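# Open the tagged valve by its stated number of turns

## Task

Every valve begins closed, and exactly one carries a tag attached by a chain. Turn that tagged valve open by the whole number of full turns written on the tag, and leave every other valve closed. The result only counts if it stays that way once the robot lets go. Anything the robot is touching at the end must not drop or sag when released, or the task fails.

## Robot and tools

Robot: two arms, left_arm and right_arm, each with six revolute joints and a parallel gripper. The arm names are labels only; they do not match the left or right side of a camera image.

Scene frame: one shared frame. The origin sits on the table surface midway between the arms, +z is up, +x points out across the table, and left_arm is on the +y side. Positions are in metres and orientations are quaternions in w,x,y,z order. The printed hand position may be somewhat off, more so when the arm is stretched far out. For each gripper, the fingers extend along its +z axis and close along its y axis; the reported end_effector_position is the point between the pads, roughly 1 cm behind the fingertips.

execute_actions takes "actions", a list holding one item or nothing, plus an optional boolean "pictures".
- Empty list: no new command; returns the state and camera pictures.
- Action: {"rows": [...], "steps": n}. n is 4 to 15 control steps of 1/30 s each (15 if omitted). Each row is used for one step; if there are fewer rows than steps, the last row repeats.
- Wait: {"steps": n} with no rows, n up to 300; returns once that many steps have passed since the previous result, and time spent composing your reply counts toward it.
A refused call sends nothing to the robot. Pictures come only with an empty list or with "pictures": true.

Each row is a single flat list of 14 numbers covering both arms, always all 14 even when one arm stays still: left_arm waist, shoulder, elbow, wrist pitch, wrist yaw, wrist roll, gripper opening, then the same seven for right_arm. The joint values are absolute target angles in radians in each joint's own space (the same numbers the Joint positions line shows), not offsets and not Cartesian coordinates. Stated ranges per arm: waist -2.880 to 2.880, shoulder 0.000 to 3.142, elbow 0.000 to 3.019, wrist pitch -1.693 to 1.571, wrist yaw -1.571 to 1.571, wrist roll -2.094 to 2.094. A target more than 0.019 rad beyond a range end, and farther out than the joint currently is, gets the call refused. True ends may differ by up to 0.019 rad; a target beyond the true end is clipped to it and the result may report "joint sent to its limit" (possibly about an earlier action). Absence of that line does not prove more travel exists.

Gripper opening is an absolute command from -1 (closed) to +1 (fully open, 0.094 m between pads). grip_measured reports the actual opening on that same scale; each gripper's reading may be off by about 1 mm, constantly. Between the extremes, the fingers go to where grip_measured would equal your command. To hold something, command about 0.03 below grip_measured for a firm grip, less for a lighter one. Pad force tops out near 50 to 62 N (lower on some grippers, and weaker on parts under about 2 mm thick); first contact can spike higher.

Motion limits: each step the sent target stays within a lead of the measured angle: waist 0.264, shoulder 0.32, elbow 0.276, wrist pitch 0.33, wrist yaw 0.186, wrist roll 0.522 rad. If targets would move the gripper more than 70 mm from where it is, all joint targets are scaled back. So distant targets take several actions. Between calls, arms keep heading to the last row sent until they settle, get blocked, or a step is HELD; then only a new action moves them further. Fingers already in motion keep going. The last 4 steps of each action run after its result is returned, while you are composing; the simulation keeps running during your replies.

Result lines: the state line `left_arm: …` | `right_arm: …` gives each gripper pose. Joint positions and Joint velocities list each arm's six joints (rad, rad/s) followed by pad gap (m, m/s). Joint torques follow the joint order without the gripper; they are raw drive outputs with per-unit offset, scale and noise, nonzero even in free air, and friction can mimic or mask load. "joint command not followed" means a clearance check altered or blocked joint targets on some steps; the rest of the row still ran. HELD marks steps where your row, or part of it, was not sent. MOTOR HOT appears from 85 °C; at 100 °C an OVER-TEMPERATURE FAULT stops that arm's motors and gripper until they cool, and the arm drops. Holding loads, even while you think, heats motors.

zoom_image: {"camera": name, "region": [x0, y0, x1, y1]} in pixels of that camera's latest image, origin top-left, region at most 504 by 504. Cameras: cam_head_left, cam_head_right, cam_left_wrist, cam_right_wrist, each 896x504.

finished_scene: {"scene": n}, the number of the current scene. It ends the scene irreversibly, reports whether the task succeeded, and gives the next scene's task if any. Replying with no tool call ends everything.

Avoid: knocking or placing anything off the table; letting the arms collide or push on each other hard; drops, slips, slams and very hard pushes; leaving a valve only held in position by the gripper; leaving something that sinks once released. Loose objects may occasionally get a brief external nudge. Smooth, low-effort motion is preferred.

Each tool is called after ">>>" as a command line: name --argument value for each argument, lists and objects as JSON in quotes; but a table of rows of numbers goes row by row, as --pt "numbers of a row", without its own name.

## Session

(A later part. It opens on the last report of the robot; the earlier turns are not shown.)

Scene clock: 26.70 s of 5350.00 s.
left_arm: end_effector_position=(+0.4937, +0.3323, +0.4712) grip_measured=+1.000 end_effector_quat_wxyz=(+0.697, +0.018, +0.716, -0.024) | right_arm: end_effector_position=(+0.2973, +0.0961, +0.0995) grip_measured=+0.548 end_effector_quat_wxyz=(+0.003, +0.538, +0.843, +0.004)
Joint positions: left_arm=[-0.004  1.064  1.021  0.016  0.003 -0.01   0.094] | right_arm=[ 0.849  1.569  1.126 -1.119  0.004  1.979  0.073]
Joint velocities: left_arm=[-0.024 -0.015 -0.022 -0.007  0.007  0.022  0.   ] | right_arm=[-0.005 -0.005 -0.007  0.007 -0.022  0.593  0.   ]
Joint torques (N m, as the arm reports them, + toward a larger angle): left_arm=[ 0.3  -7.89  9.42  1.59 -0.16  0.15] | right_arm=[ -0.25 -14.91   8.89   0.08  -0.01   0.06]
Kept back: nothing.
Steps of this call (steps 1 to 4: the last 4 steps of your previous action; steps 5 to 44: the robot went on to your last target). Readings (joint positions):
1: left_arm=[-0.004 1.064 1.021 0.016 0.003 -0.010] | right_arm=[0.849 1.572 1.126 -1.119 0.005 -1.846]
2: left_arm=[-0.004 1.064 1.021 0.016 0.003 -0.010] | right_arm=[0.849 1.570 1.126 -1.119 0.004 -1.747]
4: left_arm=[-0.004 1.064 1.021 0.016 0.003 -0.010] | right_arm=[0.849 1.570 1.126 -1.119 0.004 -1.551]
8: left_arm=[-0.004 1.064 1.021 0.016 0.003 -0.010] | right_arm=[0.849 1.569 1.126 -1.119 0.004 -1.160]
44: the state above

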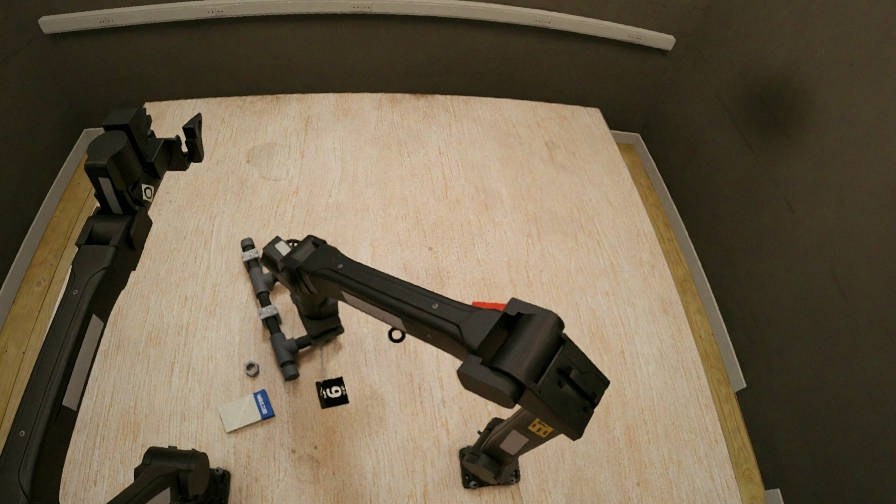

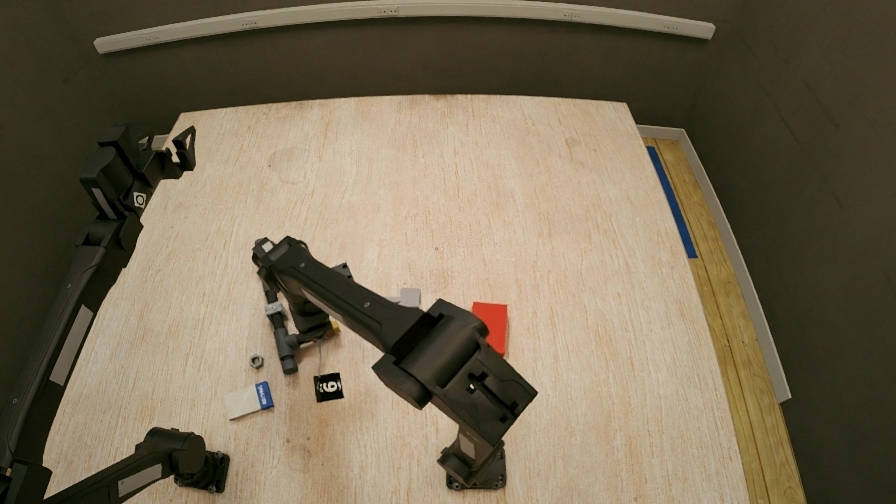

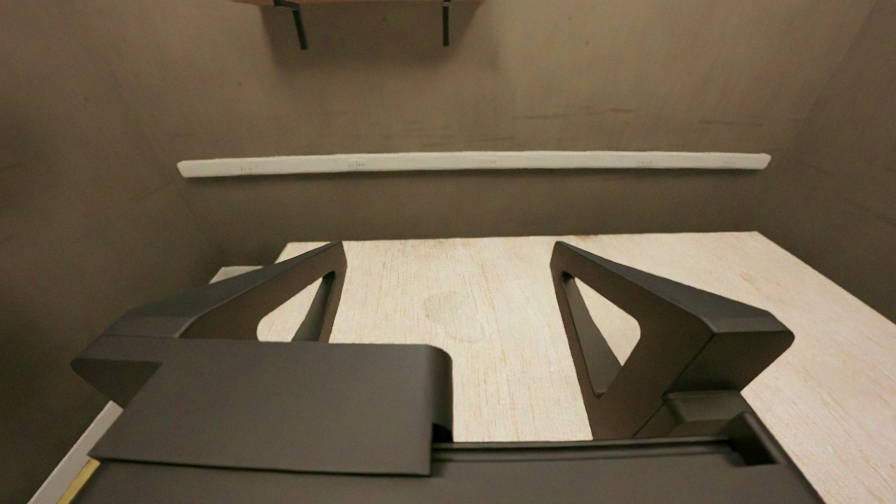

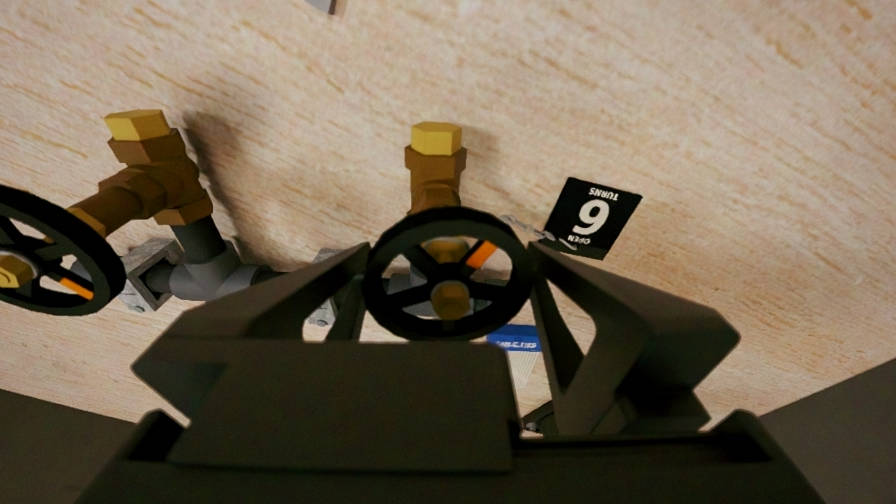

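About 1304° after 6 strokes. Three more.

>>> execute_actions --actions '[{"rows":[[0,1.064,1.026,0.016,0,0,1,0.838,1.543,1.155,-1.128,0,2.04,0.42],[0,1.064,1.026,0.016,0,0,1,0.838,1.543,1.155,-1.128,0,2.04,0.285],[0,1.064,1.026,0.016,0,0,1,0.838,1.543,1.155,-1.128,0,2.04,0.285],[0,1.064,1.026,0.016,0,0,1,0.838,1.543,1.155,-1.128,0,2.04,0.285],[0,1.064,1.026,0.016,0,0,1,0.838,1.543,1.155,-1.128,0,-2.07,0.285]],"steps":8}]'

>>> execute_actions --actions '[{"steps":49}]'

>>> execute_actions --actions '[{"rows":[[0,1.064,1.026,0.016,0,0,1,0.838,1.543,1.155,-1.128,0,-1.92,0.55],[0,1.064,1.026,0.016,0,0,1,0.838,1.543,1.155,-1.128,0,-1.92,0.55],[0,1.064,1.026,0.016,0,0,1,0.838,1.543,1.155,-1.128,0,2.07,0.55]],"steps":6}]'

>>> execute_actions --actions '[{"steps":44}]'

>>> execute_actions --actions '[{"rows":[[0,1.064,1.026,0.016,0,0,1,0.838,1.543,1.155,-1.128,0,2,0.42],[0,1.064,1.026,0.016,0,0,1,0.838,1.543,1.155,-1.128,0,2,0.285],[0,1.064,1.026,0.016,0,0,1,0.838,1.543,1.155,-1.128,0,2,0.285],[0,1.064,1.026,0.016,0,0,1,0.838,1.543,1.155,-1.128,0,2,0.285],[0,1.064,1.026,0.016,0,0,1,0.838,1.543,1.155,-1.128,0,-2.07,0.285]],"steps":8}]'

>>> execute_actions --actions '[{"steps":48}]'

>>> execute_actions --actions '[{"rows":[[0,1.064,1.026,0.016,0,0,1,0.838,1.543,1.155,-1.128,0,-1.92,0.55],[0,1.064,1.026,0.016,0,0,1,0.838,1.543,1.155,-1.128,0,-1.92,0.55],[0,1.064,1.026,0.016,0,0,1,0.838,1.543,1.155,-1.128,0,2.07,0.55]],"steps":6}]'

>>> execute_actions --actions '[{"steps":44}]'

>>> execute_actions --actions '[{"rows":[[0,1.064,1.026,0.016,0,0,1,0.838,1.543,1.155,-1.128,0,2,0.42],[0,1.064,1.026,0.016,0,0,1,0.838,1.543,1.155,-1.128,0,2,0.285],[0,1.064,1.026,0.016,0,0,1,0.838,1.543,1.155,-1.128,0,2,0.285],[0,1.064,1.026,0.016,0,0,1,0.838,1.543,1.155,-1.128,0,2,0.285],[0,1.064,1.026,0.016,0,0,1,0.838,1.543,1.155,-1.128,0,-2.07,0.285]],"steps":8}]'

>>> execute_actions --actions '[{"steps":48}]'

>>> execute_actions --actions '[{"rows":[[0,1.064,1.026,0.016,0,0,1,0.838,1.543,1.155,-1.128,0,-1.92,0.55],[0,1.064,1.026,0.016,0,0,1,0.838,1.543,1.155,-1.128,0,-1.92,0.55],[0,1.064,1.026,0.016,0,0,1,0.838,1.543,1.155,-1.128,0,1.85,0.55]],"steps":6}]'

>>> execute_actions --actions '[{"steps":48}]' --pictures true

Scene clock: 28.40 s of 5350.00 s.
left_arm: end_effector_position=(+0.4937, +0.3323, +0.4712) grip_measured=+1.000 end_effector_quat_wxyz=(+0.697, +0.018, +0.716, -0.024) | right_arm: end_effector_position=(+0.2972, +0.0962, +0.0995) grip_measured=+0.320 end_effector_quat_wxyz=(+0.002, +0.569, +0.823, +0.004)
Joint positions: left_arm=[-0.004  1.064  1.021  0.016  0.003 -0.01   0.094] | right_arm=[ 0.849  1.569  1.126 -1.119  0.003  2.053  0.062]
Joint velocities: left_arm=[ 0.005  0.015 -0.012 -0.002  0.022 -0.095  0.   ] | right_arm=[ 0.005 -0.005  0.012 -0.012  0.037  0.081 -0.001]
Joint torques (N m, as the arm reports them, + toward a larger angle): left_arm=[ 0.3  -7.73  9.37  1.61 -0.15  0.14] | right_arm=[ -0.56 -15.07   8.88   0.01   0.02  -0.18]
Steps of this call (steps 1 to 30: the robot went on to your last target; steps 31 to 47: nothing new was sent; steps 48 to 51: the first 4 steps of this action). Readings (joint positions):
48: left_arm=[-0.004 1.064 1.021 0.016 0.003 -0.010] | right_arm=[0.849 1.569 1.126 -1.119 0.004 2.058]
49: left_arm=[-0.004 1.064 1.021 0.016 0.003 -0.010] | right_arm=[0.849 1.569 1.126 -1.119 0.004 2.056]
51: the state above

Scene clock: 30.03 s of 5350.00 s.
left_arm: end_effector_position=(+0.4937, +0.3323, +0.4712) grip_measured=+1.000 end_effector_quat_wxyz=(+0.697, +0.018, +0.716, -0.024) | right_arm: end_effector_position=(+0.2984, +0.0946, +0.0958) grip_measured=+0.297 end_effector_quat_wxyz=(+0.002, +0.982, -0.189, +0.003)
Joint positions: left_arm=[-0.004  1.064  1.021  0.016  0.003 -0.01   0.094] | right_arm=[ 0.846  1.578  1.126 -1.119  0.008 -1.921  0.061]
Joint velocities: left_arm=[ 0.005 -0.015  0.002 -0.017 -0.037  0.022  0.   ] | right_arm=[ 0.005  0.015  0.007 -0.002  0.022 -0.623 -0.   ]
Joint torques (N m, as the arm reports them, + toward a larger angle): left_arm=[ 0.2  -7.91  9.38  1.61 -0.16  0.15] | right_arm=[ -0.05 -15.4    8.83   0.08  -0.37  -0.79]
Kept back: nothing.
Steps of this call (steps 1 to 4: the last 4 steps of your previous action; steps 5 to 49: the robot went on to your last target). Readings (joint positions):
1: left_arm=[-0.004 1.064 1.021 0.016 0.003 -0.010] | right_arm=[0.849 1.569 1.126 -1.119 0.003 1.984]
2: left_arm=[-0.004 1.064 1.021 0.016 0.003 -0.010] | right_arm=[0.848 1.569 1.126 -1.119 0.002 1.894]
4: left_arm=[-0.004 1.064 1.021 0.016 0.003 -0.010] | right_arm=[0.848 1.569 1.126 -1.121 0.000 1.717]
8: left_arm=[-0.004 1.064 1.021 0.016 0.003 -0.010] | right_arm=[0.848 1.569 1.126 -1.124 0.000 1.368]
49: the state above

Scene clock: 30.10 s of 5350.00 s.
left_arm: end_effector_position=(+0.4937, +0.3323, +0.4712) grip_measured=+1.000 end_effector_quat_wxyz=(+0.697, +0.018, +0.716, -0.024) | right_arm: end_effector_position=(+0.2981, +0.0950, +0.0966) grip_measured=+0.522 end_effector_quat_wxyz=(+0.001, +0.982, -0.187, +0.002)
Joint positions: left_arm=[-0.004  1.064  1.021  0.016  0.003 -0.01   0.094] | right_arm=[ 0.846  1.576  1.126 -1.119  0.005 -1.925  0.071]
Joint velocities: left_arm=[-0.005  0.005 -0.007  0.012 -0.022 -0.007  0.   ] | right_arm=[ 0.005 -0.103  0.012  0.002  0.022 -0.051  0.052]
Joint torques (N m, as the arm reports them, + toward a larger angle): left_arm=[ 0.21 -7.68  9.38  1.61 -0.15  0.15] | right_arm=[ -0.43 -15.16   8.87   0.05  -0.22   0.03]
Steps of this call (steps 1 to 2: the first 2 steps of this action). Readings (joint positions):
1: left_arm=[-0.004 1.064 1.021 0.016 0.003 -0.010] | right_arm=[0.846 1.578 1.126 -1.119 0.006 -1.925]
2: the state above

Scene clock: 31.57 s of 5350.00 s.
left_arm: end_effector_position=(+0.4937, +0.3323, +0.4712) grip_measured=+1.000 end_effector_quat_wxyz=(+0.697, +0.018, +0.716, -0.024) | right_arm: end_effector_position=(+0.2981, +0.0952, +0.0996) grip_measured=+0.548 end_effector_quat_wxyz=(+0.003, +0.539, +0.843, +0.004)
Joint positions: left_arm=[-0.004  1.064  1.021  0.016  0.003 -0.01   0.094] | right_arm=[ 0.846  1.569  1.126 -1.119  0.004  1.978  0.073]
Joint velocities: left_arm=[-0.015 -0.015 -0.017 -0.007 -0.022 -0.022  0.   ] | right_arm=[ 0.005 -0.015 -0.002  0.007 -0.095  0.623  0.   ]
Joint torques (N m, as the arm reports them, + toward a larger angle): left_arm=[ 0.33 -7.82  9.35  1.61 -0.16  0.15] | right_arm=[ -0.13 -15.05   8.9    0.08  -0.01   0.05]
Kept back: nothing.
Steps of this call (steps 1 to 4: the last 4 steps of your previous action; steps 5 to 44: the robot went on to your last target). Readings (joint positions):
1: left_arm=[-0.004 1.064 1.021 0.016 0.003 -0.010] | right_arm=[0.846 1.573 1.126 -1.119 0.004 -1.849]
2: left_arm=[-0.004 1.064 1.021 0.016 0.003 -0.010] | right_arm=[0.846 1.571 1.126 -1.119 0.004 -1.750]
4: left_arm=[-0.004 1.064 1.021 0.016 0.003 -0.010] | right_arm=[0.846 1.569 1.126 -1.119 0.004 -1.555]
8: left_arm=[-0.004 1.064 1.021 0.016 0.003 -0.010] | right_arm=[0.846 1.569 1.126 -1.119 0.004 -1.163]
44: the state above

Scene clock: 31.70 s of 5350.00 s.
left_arm: end_effector_position=(+0.4937, +0.3323, +0.4712) grip_measured=+1.000 end_effector_quat_wxyz=(+0.697, +0.018, +0.716, -0.024) | right_arm: end_effector_position=(+0.2977, +0.0951, +0.0998) grip_measured=+0.316 end_effector_quat_wxyz=(+0.002, +0.541, +0.841, +0.003)
Joint positions: left_arm=[-0.004  1.064  1.021  0.016  0.003 -0.01   0.094] | right_arm=[ 0.846  1.569  1.126 -1.12   0.002  1.985  0.062]
Joint velocities: left_arm=[ 0.005 -0.024 -0.012  0.002  0.022 -0.007  0.   ] | right_arm=[ 0.005 -0.005  0.002 -0.007  0.007  0.051 -0.   ]
Joint torques (N m, as the arm reports them, + toward a larger angle): left_arm=[ 0.19 -7.89  9.33  1.63 -0.15  0.14] | right_arm=[ -0.46 -14.72   8.87   0.16   0.07   0.13]
Steps of this call (steps 1 to 4: the first 4 steps of this action). Readings (joint positions):
1: left_arm=[-0.004 1.064 1.021 0.016 0.003 -0.010] | right_arm=[0.846 1.569 1.126 -1.119 0.004 1.984]
2: left_arm=[-0.004 1.064 1.021 0.016 0.003 -0.010] | right_arm=[0.846 1.569 1.126 -1.119 0.003 1.985]
4: the state above

Scene clock: 33.30 s of 5350.00 s.
left_arm: end_effector_position=(+0.4937, +0.3323, +0.4712) grip_measured=+1.000 end_effector_quat_wxyz=(+0.697, +0.018, +0.716, -0.024) | right_arm: end_effector_position=(+0.2987, +0.0947, +0.0966) grip_measured=+0.300 end_effector_quat_wxyz=(+0.001, +0.981, -0.193, +0.005)
Joint positions: left_arm=[-0.004  1.064  1.021  0.016  0.003 -0.01   0.094] | right_arm=[ 0.847  1.576  1.125 -1.117  0.009 -1.913  0.061]
Joint velocities: left_arm=[-0.024 -0.015 -0.017 -0.012 -0.037 -0.022  0.   ] | right_arm=[-0.005  0.024 -0.012 -0.012 -0.022 -0.52  -0.001]
Joint torques (N m, as the arm reports them, + toward a larger angle): left_arm=[ 0.36 -7.84  9.37  1.61 -0.15  0.15] | right_arm=[ -0.31 -15.62   8.85   0.03  -0.44  -0.82]
Kept back: nothing.
Steps of this call (steps 1 to 4: the last 4 steps of your previous action; steps 5 to 48: the robot went on to your last target). Readings (joint positions):
1: left_arm=[-0.004 1.064 1.021 0.016 0.003 -0.010] | right_arm=[0.846 1.569 1.126 -1.120 0.002 1.916]
2: left_arm=[-0.004 1.064 1.021 0.016 0.003 -0.010] | right_arm=[0.846 1.569 1.126 -1.121 0.002 1.826]
4: left_arm=[-0.004 1.064 1.021 0.016 0.003 -0.010] | right_arm=[0.846 1.569 1.126 -1.122 0.002 1.650]
8: left_arm=[-0.004 1.064 1.021 0.016 0.003 -0.010] | right_arm=[0.846 1.569 1.126 -1.123 0.004 1.303]
48: the state above

Scene clock: 33.37 s of 5350.00 s.
left_arm: end_effector_position=(+0.4937, +0.3323, +0.4712) grip_measured=+1.000 end_effector_quat_wxyz=(+0.697, +0.018, +0.716, -0.024) | right_arm: end_effector_position=(+0.2982, +0.0951, +0.0971) grip_measured=+0.523 end_effector_quat_wxyz=(-0.000, +0.982, -0.191, +0.003)
Joint positions: left_arm=[-0.004  1.064  1.021  0.016  0.003 -0.01   0.094] | right_arm=[ 0.847  1.575  1.125 -1.118  0.005 -1.916  0.072]
Joint velocities: left_arm=[-0.005 -0.015  0.002 -0.007 -0.066 -0.007  0.   ] | right_arm=[-0.005 -0.122  0.007 -0.027 -0.037  0.022  0.052]
Joint torques (N m, as the arm reports them, + toward a larger angle): left_arm=[ 0.4  -7.78  9.38  1.59 -0.16  0.15] | right_arm=[ -0.29 -14.79   8.85  -0.02  -0.2   -0.06]
Steps of this call (steps 1 to 2: the first 2 steps of this action). Readings (joint positions):
1: left_arm=[-0.004 1.064 1.021 0.016 0.003 -0.010] | right_arm=[0.847 1.576 1.125 -1.118 0.007 -1.916]
2: the state above

Scene clock: 34.83 s of 5350.00 s.
left_arm: end_effector_position=(+0.4937, +0.3323, +0.4712) grip_measured=+1.000 end_effector_quat_wxyz=(+0.697, +0.018, +0.716, -0.024) | right_arm: end_effector_position=(+0.2981, +0.0955, +0.0996) grip_measured=+0.548 end_effector_quat_wxyz=(+0.003, +0.539, +0.842, +0.004)
Joint positions: left_arm=[-0.004  1.064  1.021  0.016  0.003 -0.01   0.094] | right_arm=[ 0.847  1.569  1.125 -1.118  0.004  1.98   0.073]
Joint velocities: left_arm=[-0.005 -0.005  0.012 -0.002 -0.007  0.037  0.   ] | right_arm=[-0.015  0.005  0.007  0.002 -0.066  0.579  0.001]
Joint torques (N m, as the arm reports them, + toward a larger angle): left_arm=[ 0.19 -7.59  9.36  1.59 -0.13  0.16] | right_arm=[ -0.15 -14.88   8.88   0.04  -0.01   0.08]
Kept back: nothing.
Steps of this call (steps 1 to 4: the last 4 steps of your previous action; steps 5 to 44: the robot went on to your last target). Readings (joint positions):
1: left_arm=[-0.004 1.064 1.021 0.016 0.003 -0.010] | right_arm=[0.847 1.572 1.125 -1.118 0.005 -1.841]
2: left_arm=[-0.004 1.064 1.021 0.016 0.003 -0.010] | right_arm=[0.847 1.569 1.125 -1.118 0.004 -1.742]
4: left_arm=[-0.004 1.064 1.021 0.016 0.003 -0.010] | right_arm=[0.847 1.569 1.125 -1.118 0.004 -1.546]
8: left_arm=[-0.004 1.064 1.021 0.016 0.003 -0.010] | right_arm=[0.847 1.569 1.125 -1.118 0.004 -1.155]
44: the state above

Scene clock: 34.97 s of 5350.00 s.
left_arm: end_effector_position=(+0.4937, +0.3323, +0.4712) grip_measured=+1.000 end_effector_quat_wxyz=(+0.697, +0.018, +0.716, -0.024) | right_arm: end_effector_position=(+0.2976, +0.0953, +0.0998) grip_measured=+0.320 end_effector_quat_wxyz=(+0.002, +0.541, +0.841, +0.004)
Joint positions: left_arm=[-0.004  1.064  1.021  0.016  0.003 -0.01   0.094] | right_arm=[ 0.847  1.568  1.125 -1.12   0.002  1.985  0.062]
Joint velocities: left_arm=[-0.015  0.005 -0.002 -0.007 -0.095  0.095  0.   ] | right_arm=[-0.005 -0.015 -0.012 -0.007  0.007 -0.037 -0.   ]
Joint torques (N m, as the arm reports them, + toward a larger angle): left_arm=[ 0.23 -7.84  9.39  1.58 -0.16  0.15] | right_arm=[ -0.14 -14.79   8.89   0.05   0.05   0.11]
Steps of this call (steps 1 to 4: the first 4 steps of this action). Readings (joint positions):
1: left_arm=[-0.004 1.064 1.021 0.016 0.003 -0.010] | right_arm=[0.847 1.569 1.125 -1.118 0.004 1.985]
2: left_arm=[-0.004 1.064 1.021 0.016 0.003 -0.010] | right_arm=[0.847 1.569 1.125 -1.118 0.002 1.986]
4: the state above

Scene clock: 36.57 s of 5350.00 s.
left_arm: end_effector_position=(+0.4937, +0.3323, +0.4712) grip_measured=+1.000 end_effector_quat_wxyz=(+0.697, +0.018, +0.716, -0.024) | right_arm: end_effector_position=(+0.2978, +0.0952, +0.0968) grip_measured=+0.301 end_effector_quat_wxyz=(+0.002, +0.982, -0.190, +0.005)
Joint positions: left_arm=[-0.004  1.064  1.021  0.016  0.003 -0.01   0.094] | right_arm=[ 0.849  1.575  1.125 -1.118  0.01  -1.916  0.061]
Joint velocities: left_arm=[-0.005 -0.015  0.012  0.002  0.037 -0.007  0.   ] | right_arm=[-0.005 -0.005 -0.022 -0.007  0.022 -0.52  -0.001]
Joint torques (N m, as the arm reports them, + toward a larger angle): left_arm=[ 0.11 -7.88  9.34  1.59 -0.15  0.15] | right_arm=[ -0.48 -15.56   8.94   0.02  -0.52  -0.78]
Kept back: nothing.
Steps of this call (steps 1 to 4: the last 4 steps of your previous action; steps 5 to 48: the robot went on to your last target). Readings (joint positions):
1: left_arm=[-0.004 1.064 1.021 0.016 0.003 -0.010] | right_arm=[0.847 1.568 1.125 -1.120 0.002 1.915]
2: left_arm=[-0.004 1.064 1.021 0.016 0.003 -0.010] | right_arm=[0.847 1.568 1.125 -1.120 0.002 1.825]
4: left_arm=[-0.004 1.064 1.021 0.016 0.003 -0.010] | right_arm=[0.847 1.568 1.125 -1.121 0.002 1.648]
8: left_arm=[-0.004 1.064 1.021 0.016 0.003 -0.010] | right_arm=[0.846 1.568 1.125 -1.122 0.002 1.299]
48: the state above

Scene clock: 36.63 s of 5350.00 s.
left_arm: end_effector_position=(+0.4937, +0.3323, +0.4712) grip_measured=+1.000 end_effector_quat_wxyz=(+0.697, +0.018, +0.716, -0.024) | right_arm: end_effector_position=(+0.2975, +0.0955, +0.0975) grip_measured=+0.523 end_effector_quat_wxyz=(-0.000, +0.982, -0.188, +0.003)
Joint positions: left_arm=[-0.004  1.064  1.021  0.016  0.003 -0.01   0.094] | right_arm=[ 0.849  1.574  1.125 -1.118  0.006 -1.92   0.072]
Joint velocities: left_arm=[-0.005  0.015 -0.002 -0.022  0.066 -0.022  0.   ] | right_arm=[-0.005 -0.093  0.002 -0.007 -0.139  0.007  0.049]
Joint torques (N m, as the arm reports them, + toward a larger angle): left_arm=[ 0.22 -7.82  9.37  1.64 -0.16  0.16] | right_arm=[ -0.37 -15.22   8.91   0.04  -0.21  -0.04]
Steps of this call (steps 1 to 2: the first 2 steps of this action). Readings (joint positions):
1: left_arm=[-0.004 1.064 1.021 0.016 0.003 -0.010] | right_arm=[0.849 1.575 1.125 -1.118 0.008 -1.920]
2: the state above

Scene clock: 38.23 s of 5350.00 s.
left_arm: end_effector_position=(+0.4937, +0.3323, +0.4712) grip_measured=+1.000 end_effector_quat_wxyz=(+0.697, +0.018, +0.716, -0.024) | right_arm: end_effector_position=(+0.2973, +0.0958, +0.0993) grip_measured=+0.548 end_effector_quat_wxyz=(+0.003, +0.469, +0.883, +0.004)
Joint positions: left_arm=[-0.004  1.064  1.021  0.016  0.003 -0.01   0.094] | right_arm=[ 0.849  1.569  1.125 -1.118  0.004  1.819  0.073]
Joint velocities: left_arm=[-0.015 -0.015 -0.007  0.002  0.051 -0.037  0.   ] | right_arm=[-0.005 -0.005  0.002  0.007 -0.007  0.139  0.   ]
Joint torques (N m, as the arm reports them, + toward a larger angle): left_arm=[ 0.33 -7.89  9.42  1.62 -0.16  0.15] | right_arm=[ -0.38 -14.79   8.96   0.07  -0.01   0.06]
Kept back: nothing.
Steps of this call (steps 1 to 4: the last 4 steps of your previous action; steps 5 to 48: the robot went on to your last target). Readings (joint positions):
1: left_arm=[-0.004 1.064 1.021 0.016 0.003 -0.010] | right_arm=[0.849 1.571 1.125 -1.118 0.005 -1.844]
2: left_arm=[-0.004 1.064 1.021 0.016 0.003 -0.010] | right_arm=[0.849 1.570 1.125 -1.118 0.005 -1.746]
4: left_arm=[-0.004 1.064 1.021 0.016 0.003 -0.010] | right_arm=[0.849 1.569 1.125 -1.118 0.004 -1.550]
8: left_arm=[-0.004 1.064 1.021 0.016 0.003 -0.010] | right_arm=[0.849 1.569 1.125 -1.118 0.004 -1.158]
48: the state above

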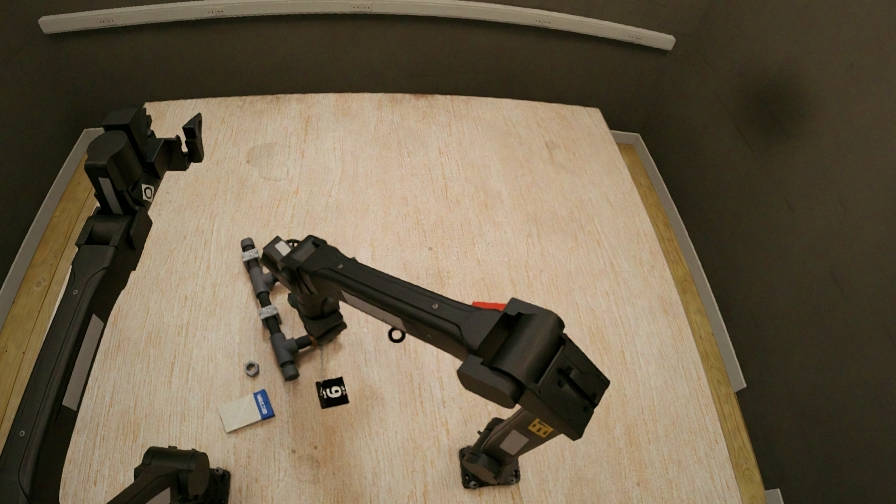

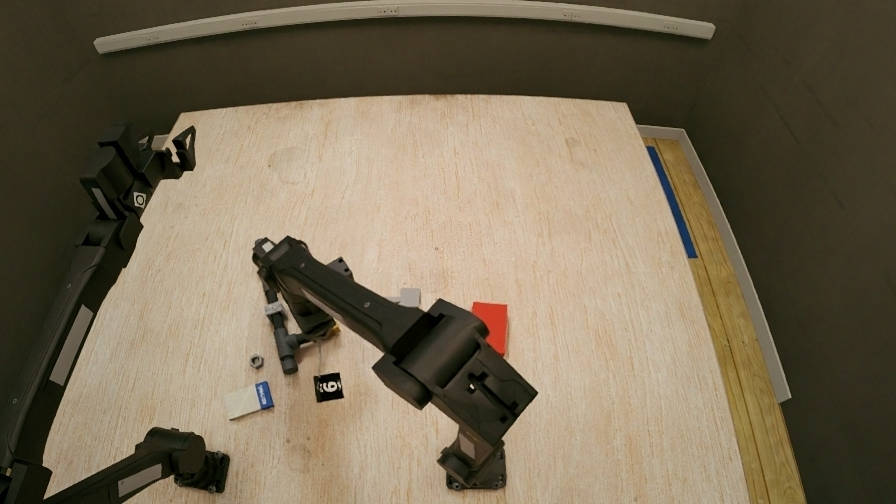

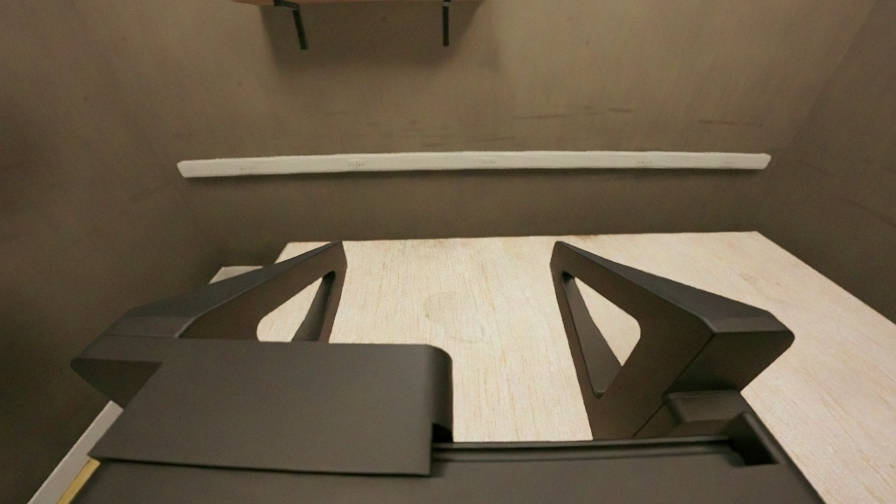

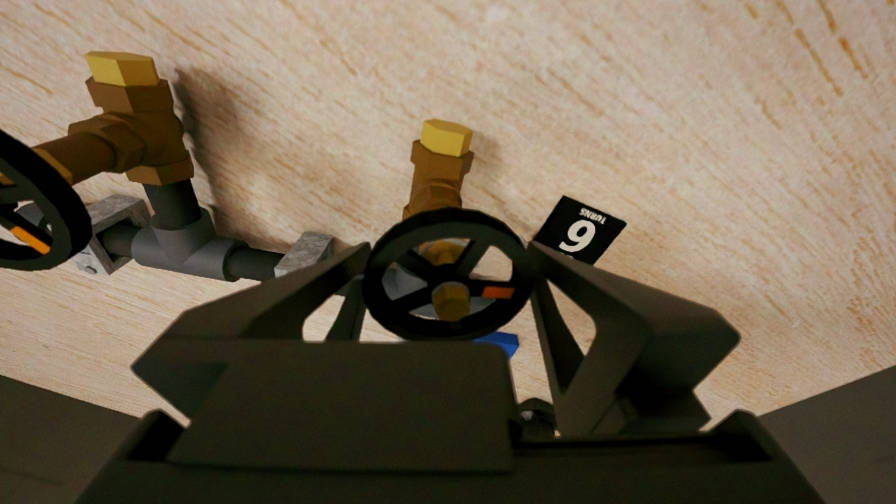

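>>> execute_actions --actions '[{"rows":[[0,1.064,1.026,0.016,0,0,1,0.838,1.543,1.155,-1.128,0,1.84,0.42],[0,1.064,1.026,0.016,0,0,1,0.838,1.543,1.155,-1.128,0,1.84,0.285],[0,1.064,1.026,0.016,0,0,1,0.838,1.543,1.155,-1.128,0,1.84,0.285],[0,1.064,1.026,0.016,0,0,1,0.838,1.543,1.155,-1.128,0,1.84,0.285],[0,1.064,1.026,0.016,0,0,1,0.838,1.543,1.155,-1.128,0,-1.61,0.285]],"steps":8}]'

>>> execute_actions --actions '[{"steps":50}]'

>>> execute_actions --actions '[{"rows":[[0,1.064,1.026,0.016,0,0,1,0.838,1.543,1.155,-1.128,0,-1.53,0.9]],"steps":10}]' --pictures true

Scene clock: 38.57 s of 5350.00 s.
left_arm: end_effector_position=(+0.4937, +0.3323, +0.4712) grip_measured=+1.000 end_effector_quat_wxyz=(+0.697, +0.018, +0.716, -0.024) | right_arm: end_effector_position=(+0.2972, +0.0958, +0.0993) grip_measured=+0.315 end_effector_quat_wxyz=(+0.003, +0.476, +0.880, +0.004)
Joint positions: left_arm=[-0.004  1.064  1.021  0.016  0.003 -0.01   0.094] | right_arm=[ 0.849  1.569  1.125 -1.119  0.004  1.834  0.062]
Joint velocities: left_arm=[ 0.005 -0.015  0.002 -0.012 -0.037  0.037  0.   ] | right_arm=[-0.005  0.005 -0.012 -0.017  0.022  0.007  0.   ]
Joint torques (N m, as the arm reports them, + toward a larger angle): left_arm=[ 0.17 -8.04  9.35  1.61 -0.15  0.15] | right_arm=[ -0.43 -14.62   8.94  -0.02   0.     0.01]
Steps of this call (steps 1 to 6: the robot went on to your last target; steps 7 to 10: the first 4 steps of this action). Readings (joint positions):
7: left_arm=[-0.004 1.064 1.021 0.016 0.003 -0.010] | right_arm=[0.849 1.569 1.125 -1.118 0.004 1.834]
8: left_arm=[-0.004 1.064 1.021 0.016 0.003 -0.010] | right_arm=[0.849 1.569 1.125 -1.118 0.004 1.834]
10: the state above

Scene clock: 40.23 s of 5350.00 s.
left_arm: end_effector_position=(+0.4937, +0.3323, +0.4712) grip_measured=+1.000 end_effector_quat_wxyz=(+0.697, +0.018, +0.716, -0.024) | right_arm: end_effector_position=(+0.2987, +0.0944, +0.0965) grip_measured=+0.300 end_effector_quat_wxyz=(+0.001, +0.928, -0.372, +0.005)
Joint positions: left_arm=[-0.004  1.064  1.021  0.016  0.003 -0.01   0.094] | right_arm=[ 0.846  1.576  1.125 -1.118  0.009 -1.539  0.061]
Joint velocities: left_arm=[-0.005 -0.024 -0.012 -0.027  0.022 -0.037  0.   ] | right_arm=[ 0.005  0.005 -0.012 -0.002 -0.037 -0.081 -0.   ]
Joint torques (N m, as the arm reports them, + toward a larger angle): left_arm=[ 0.3  -7.77  9.39  1.57 -0.16  0.15] | right_arm=[ -0.26 -15.47   8.9    0.01  -0.45  -0.73]
Kept back: nothing.
Steps of this call (steps 1 to 4: the last 4 steps of your previous action; steps 5 to 50: the robot went on to your last target). Readings (joint positions):
1: left_arm=[-0.004 1.064 1.021 0.016 0.003 -0.010] | right_arm=[0.848 1.569 1.125 -1.119 0.003 1.765]
2: left_arm=[-0.004 1.064 1.021 0.016 0.003 -0.010] | right_arm=[0.848 1.569 1.125 -1.120 0.002 1.675]
4: left_arm=[-0.004 1.064 1.021 0.016 0.003 -0.010] | right_arm=[0.848 1.569 1.125 -1.121 0.002 1.500]
8: left_arm=[-0.004 1.064 1.021 0.016 0.003 -0.010] | right_arm=[0.848 1.569 1.125 -1.121 0.005 1.152]
50: the state above

Scene clock: 40.43 s of 5350.00 s.
left_arm: end_effector_position=(+0.4937, +0.3323, +0.4712) grip_measured=+1.000 end_effector_quat_wxyz=(+0.697, +0.018, +0.716, -0.024) | right_arm: end_effector_position=(+0.2981, +0.0952, +0.0997) grip_measured=+0.898 end_effector_quat_wxyz=(-0.004, +0.928, -0.372, +0.003)
Joint positions: left_arm=[-0.004  1.064  1.021  0.016  0.003 -0.01   0.094] | right_arm=[ 0.846  1.568  1.125 -1.118  0.004 -1.538  0.089]
Joint velocities: left_arm=[ 0.005 -0.015 -0.017  0.002  0.095 -0.051  0.   ] | right_arm=[-0.015 -0.005 -0.012 -0.002 -0.066 -0.007  0.001]
Joint torques (N m, as the arm reports them, + toward a larger angle): left_arm=[ 0.27 -7.79  9.4   1.57 -0.15  0.14] | right_arm=[ -0.21 -14.89   9.08   0.03  -0.24   0.05]
Steps of this call (steps 1 to 6: the first 6 steps of this action). Readings (joint positions):
1: left_arm=[-0.004 1.064 1.021 0.016 0.003 -0.010] | right_arm=[0.846 1.576 1.125 -1.118 0.008 -1.538]
2: left_arm=[-0.004 1.064 1.021 0.016 0.003 -0.010] | right_arm=[0.846 1.574 1.125 -1.118 0.005 -1.538]
4: left_arm=[-0.004 1.064 1.021 0.016 0.003 -0.010] | right_arm=[0.846 1.569 1.125 -1.118 0.004 -1.538]
6: the state above

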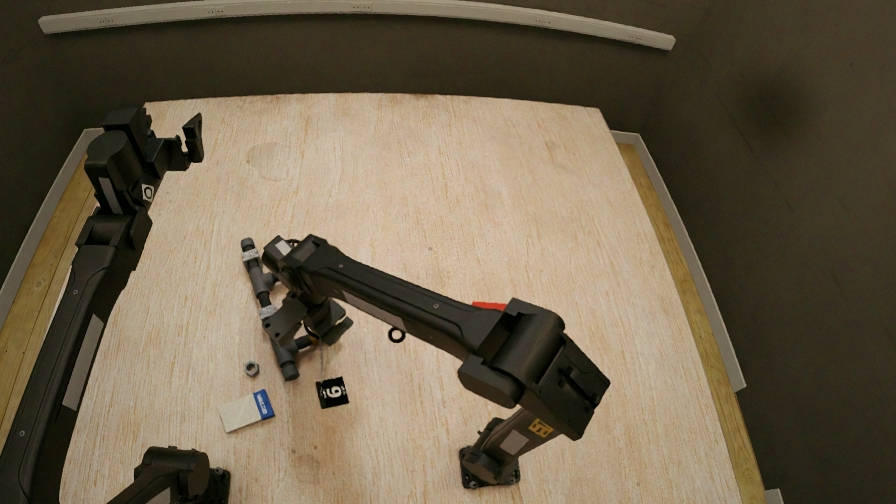

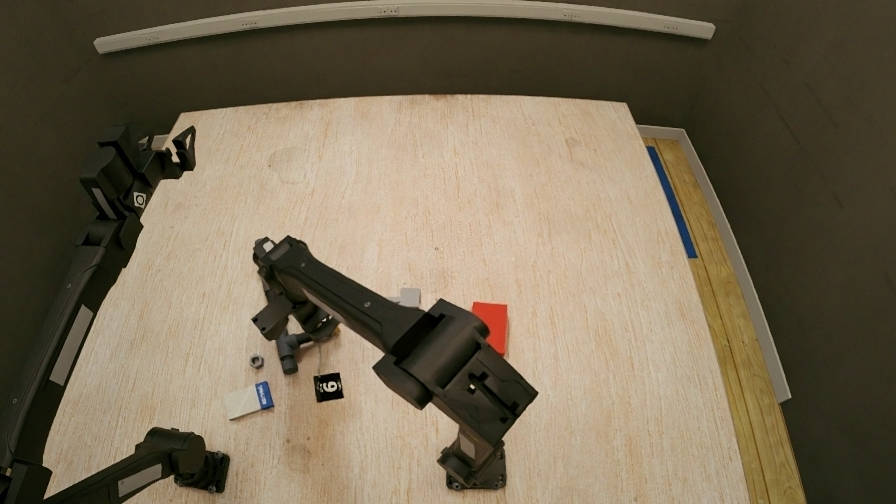

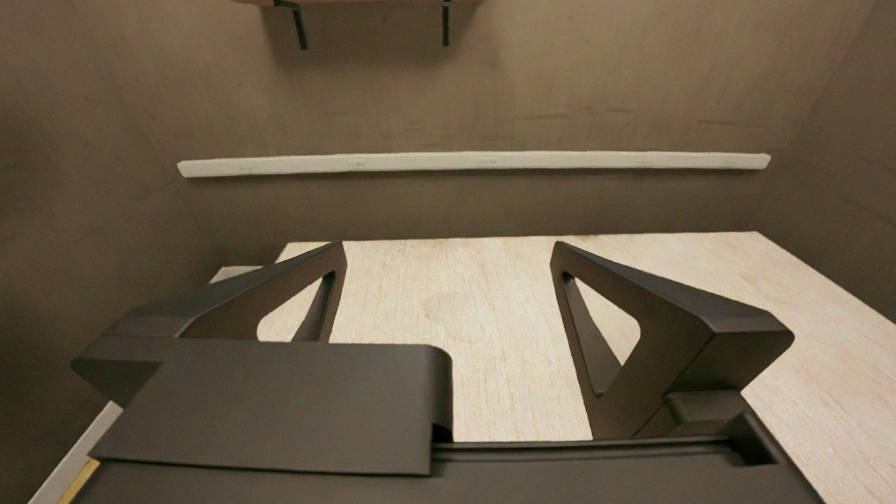

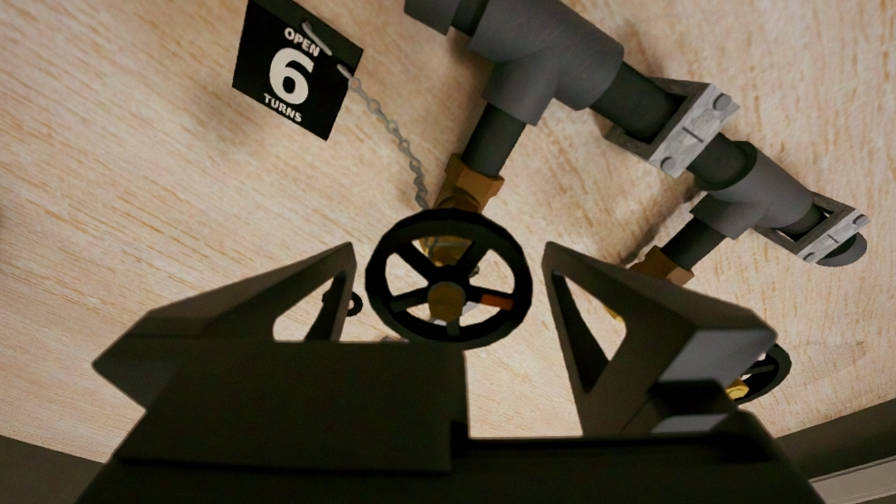

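>>> finished_scene --scene 2

The scene is finished: the task was done.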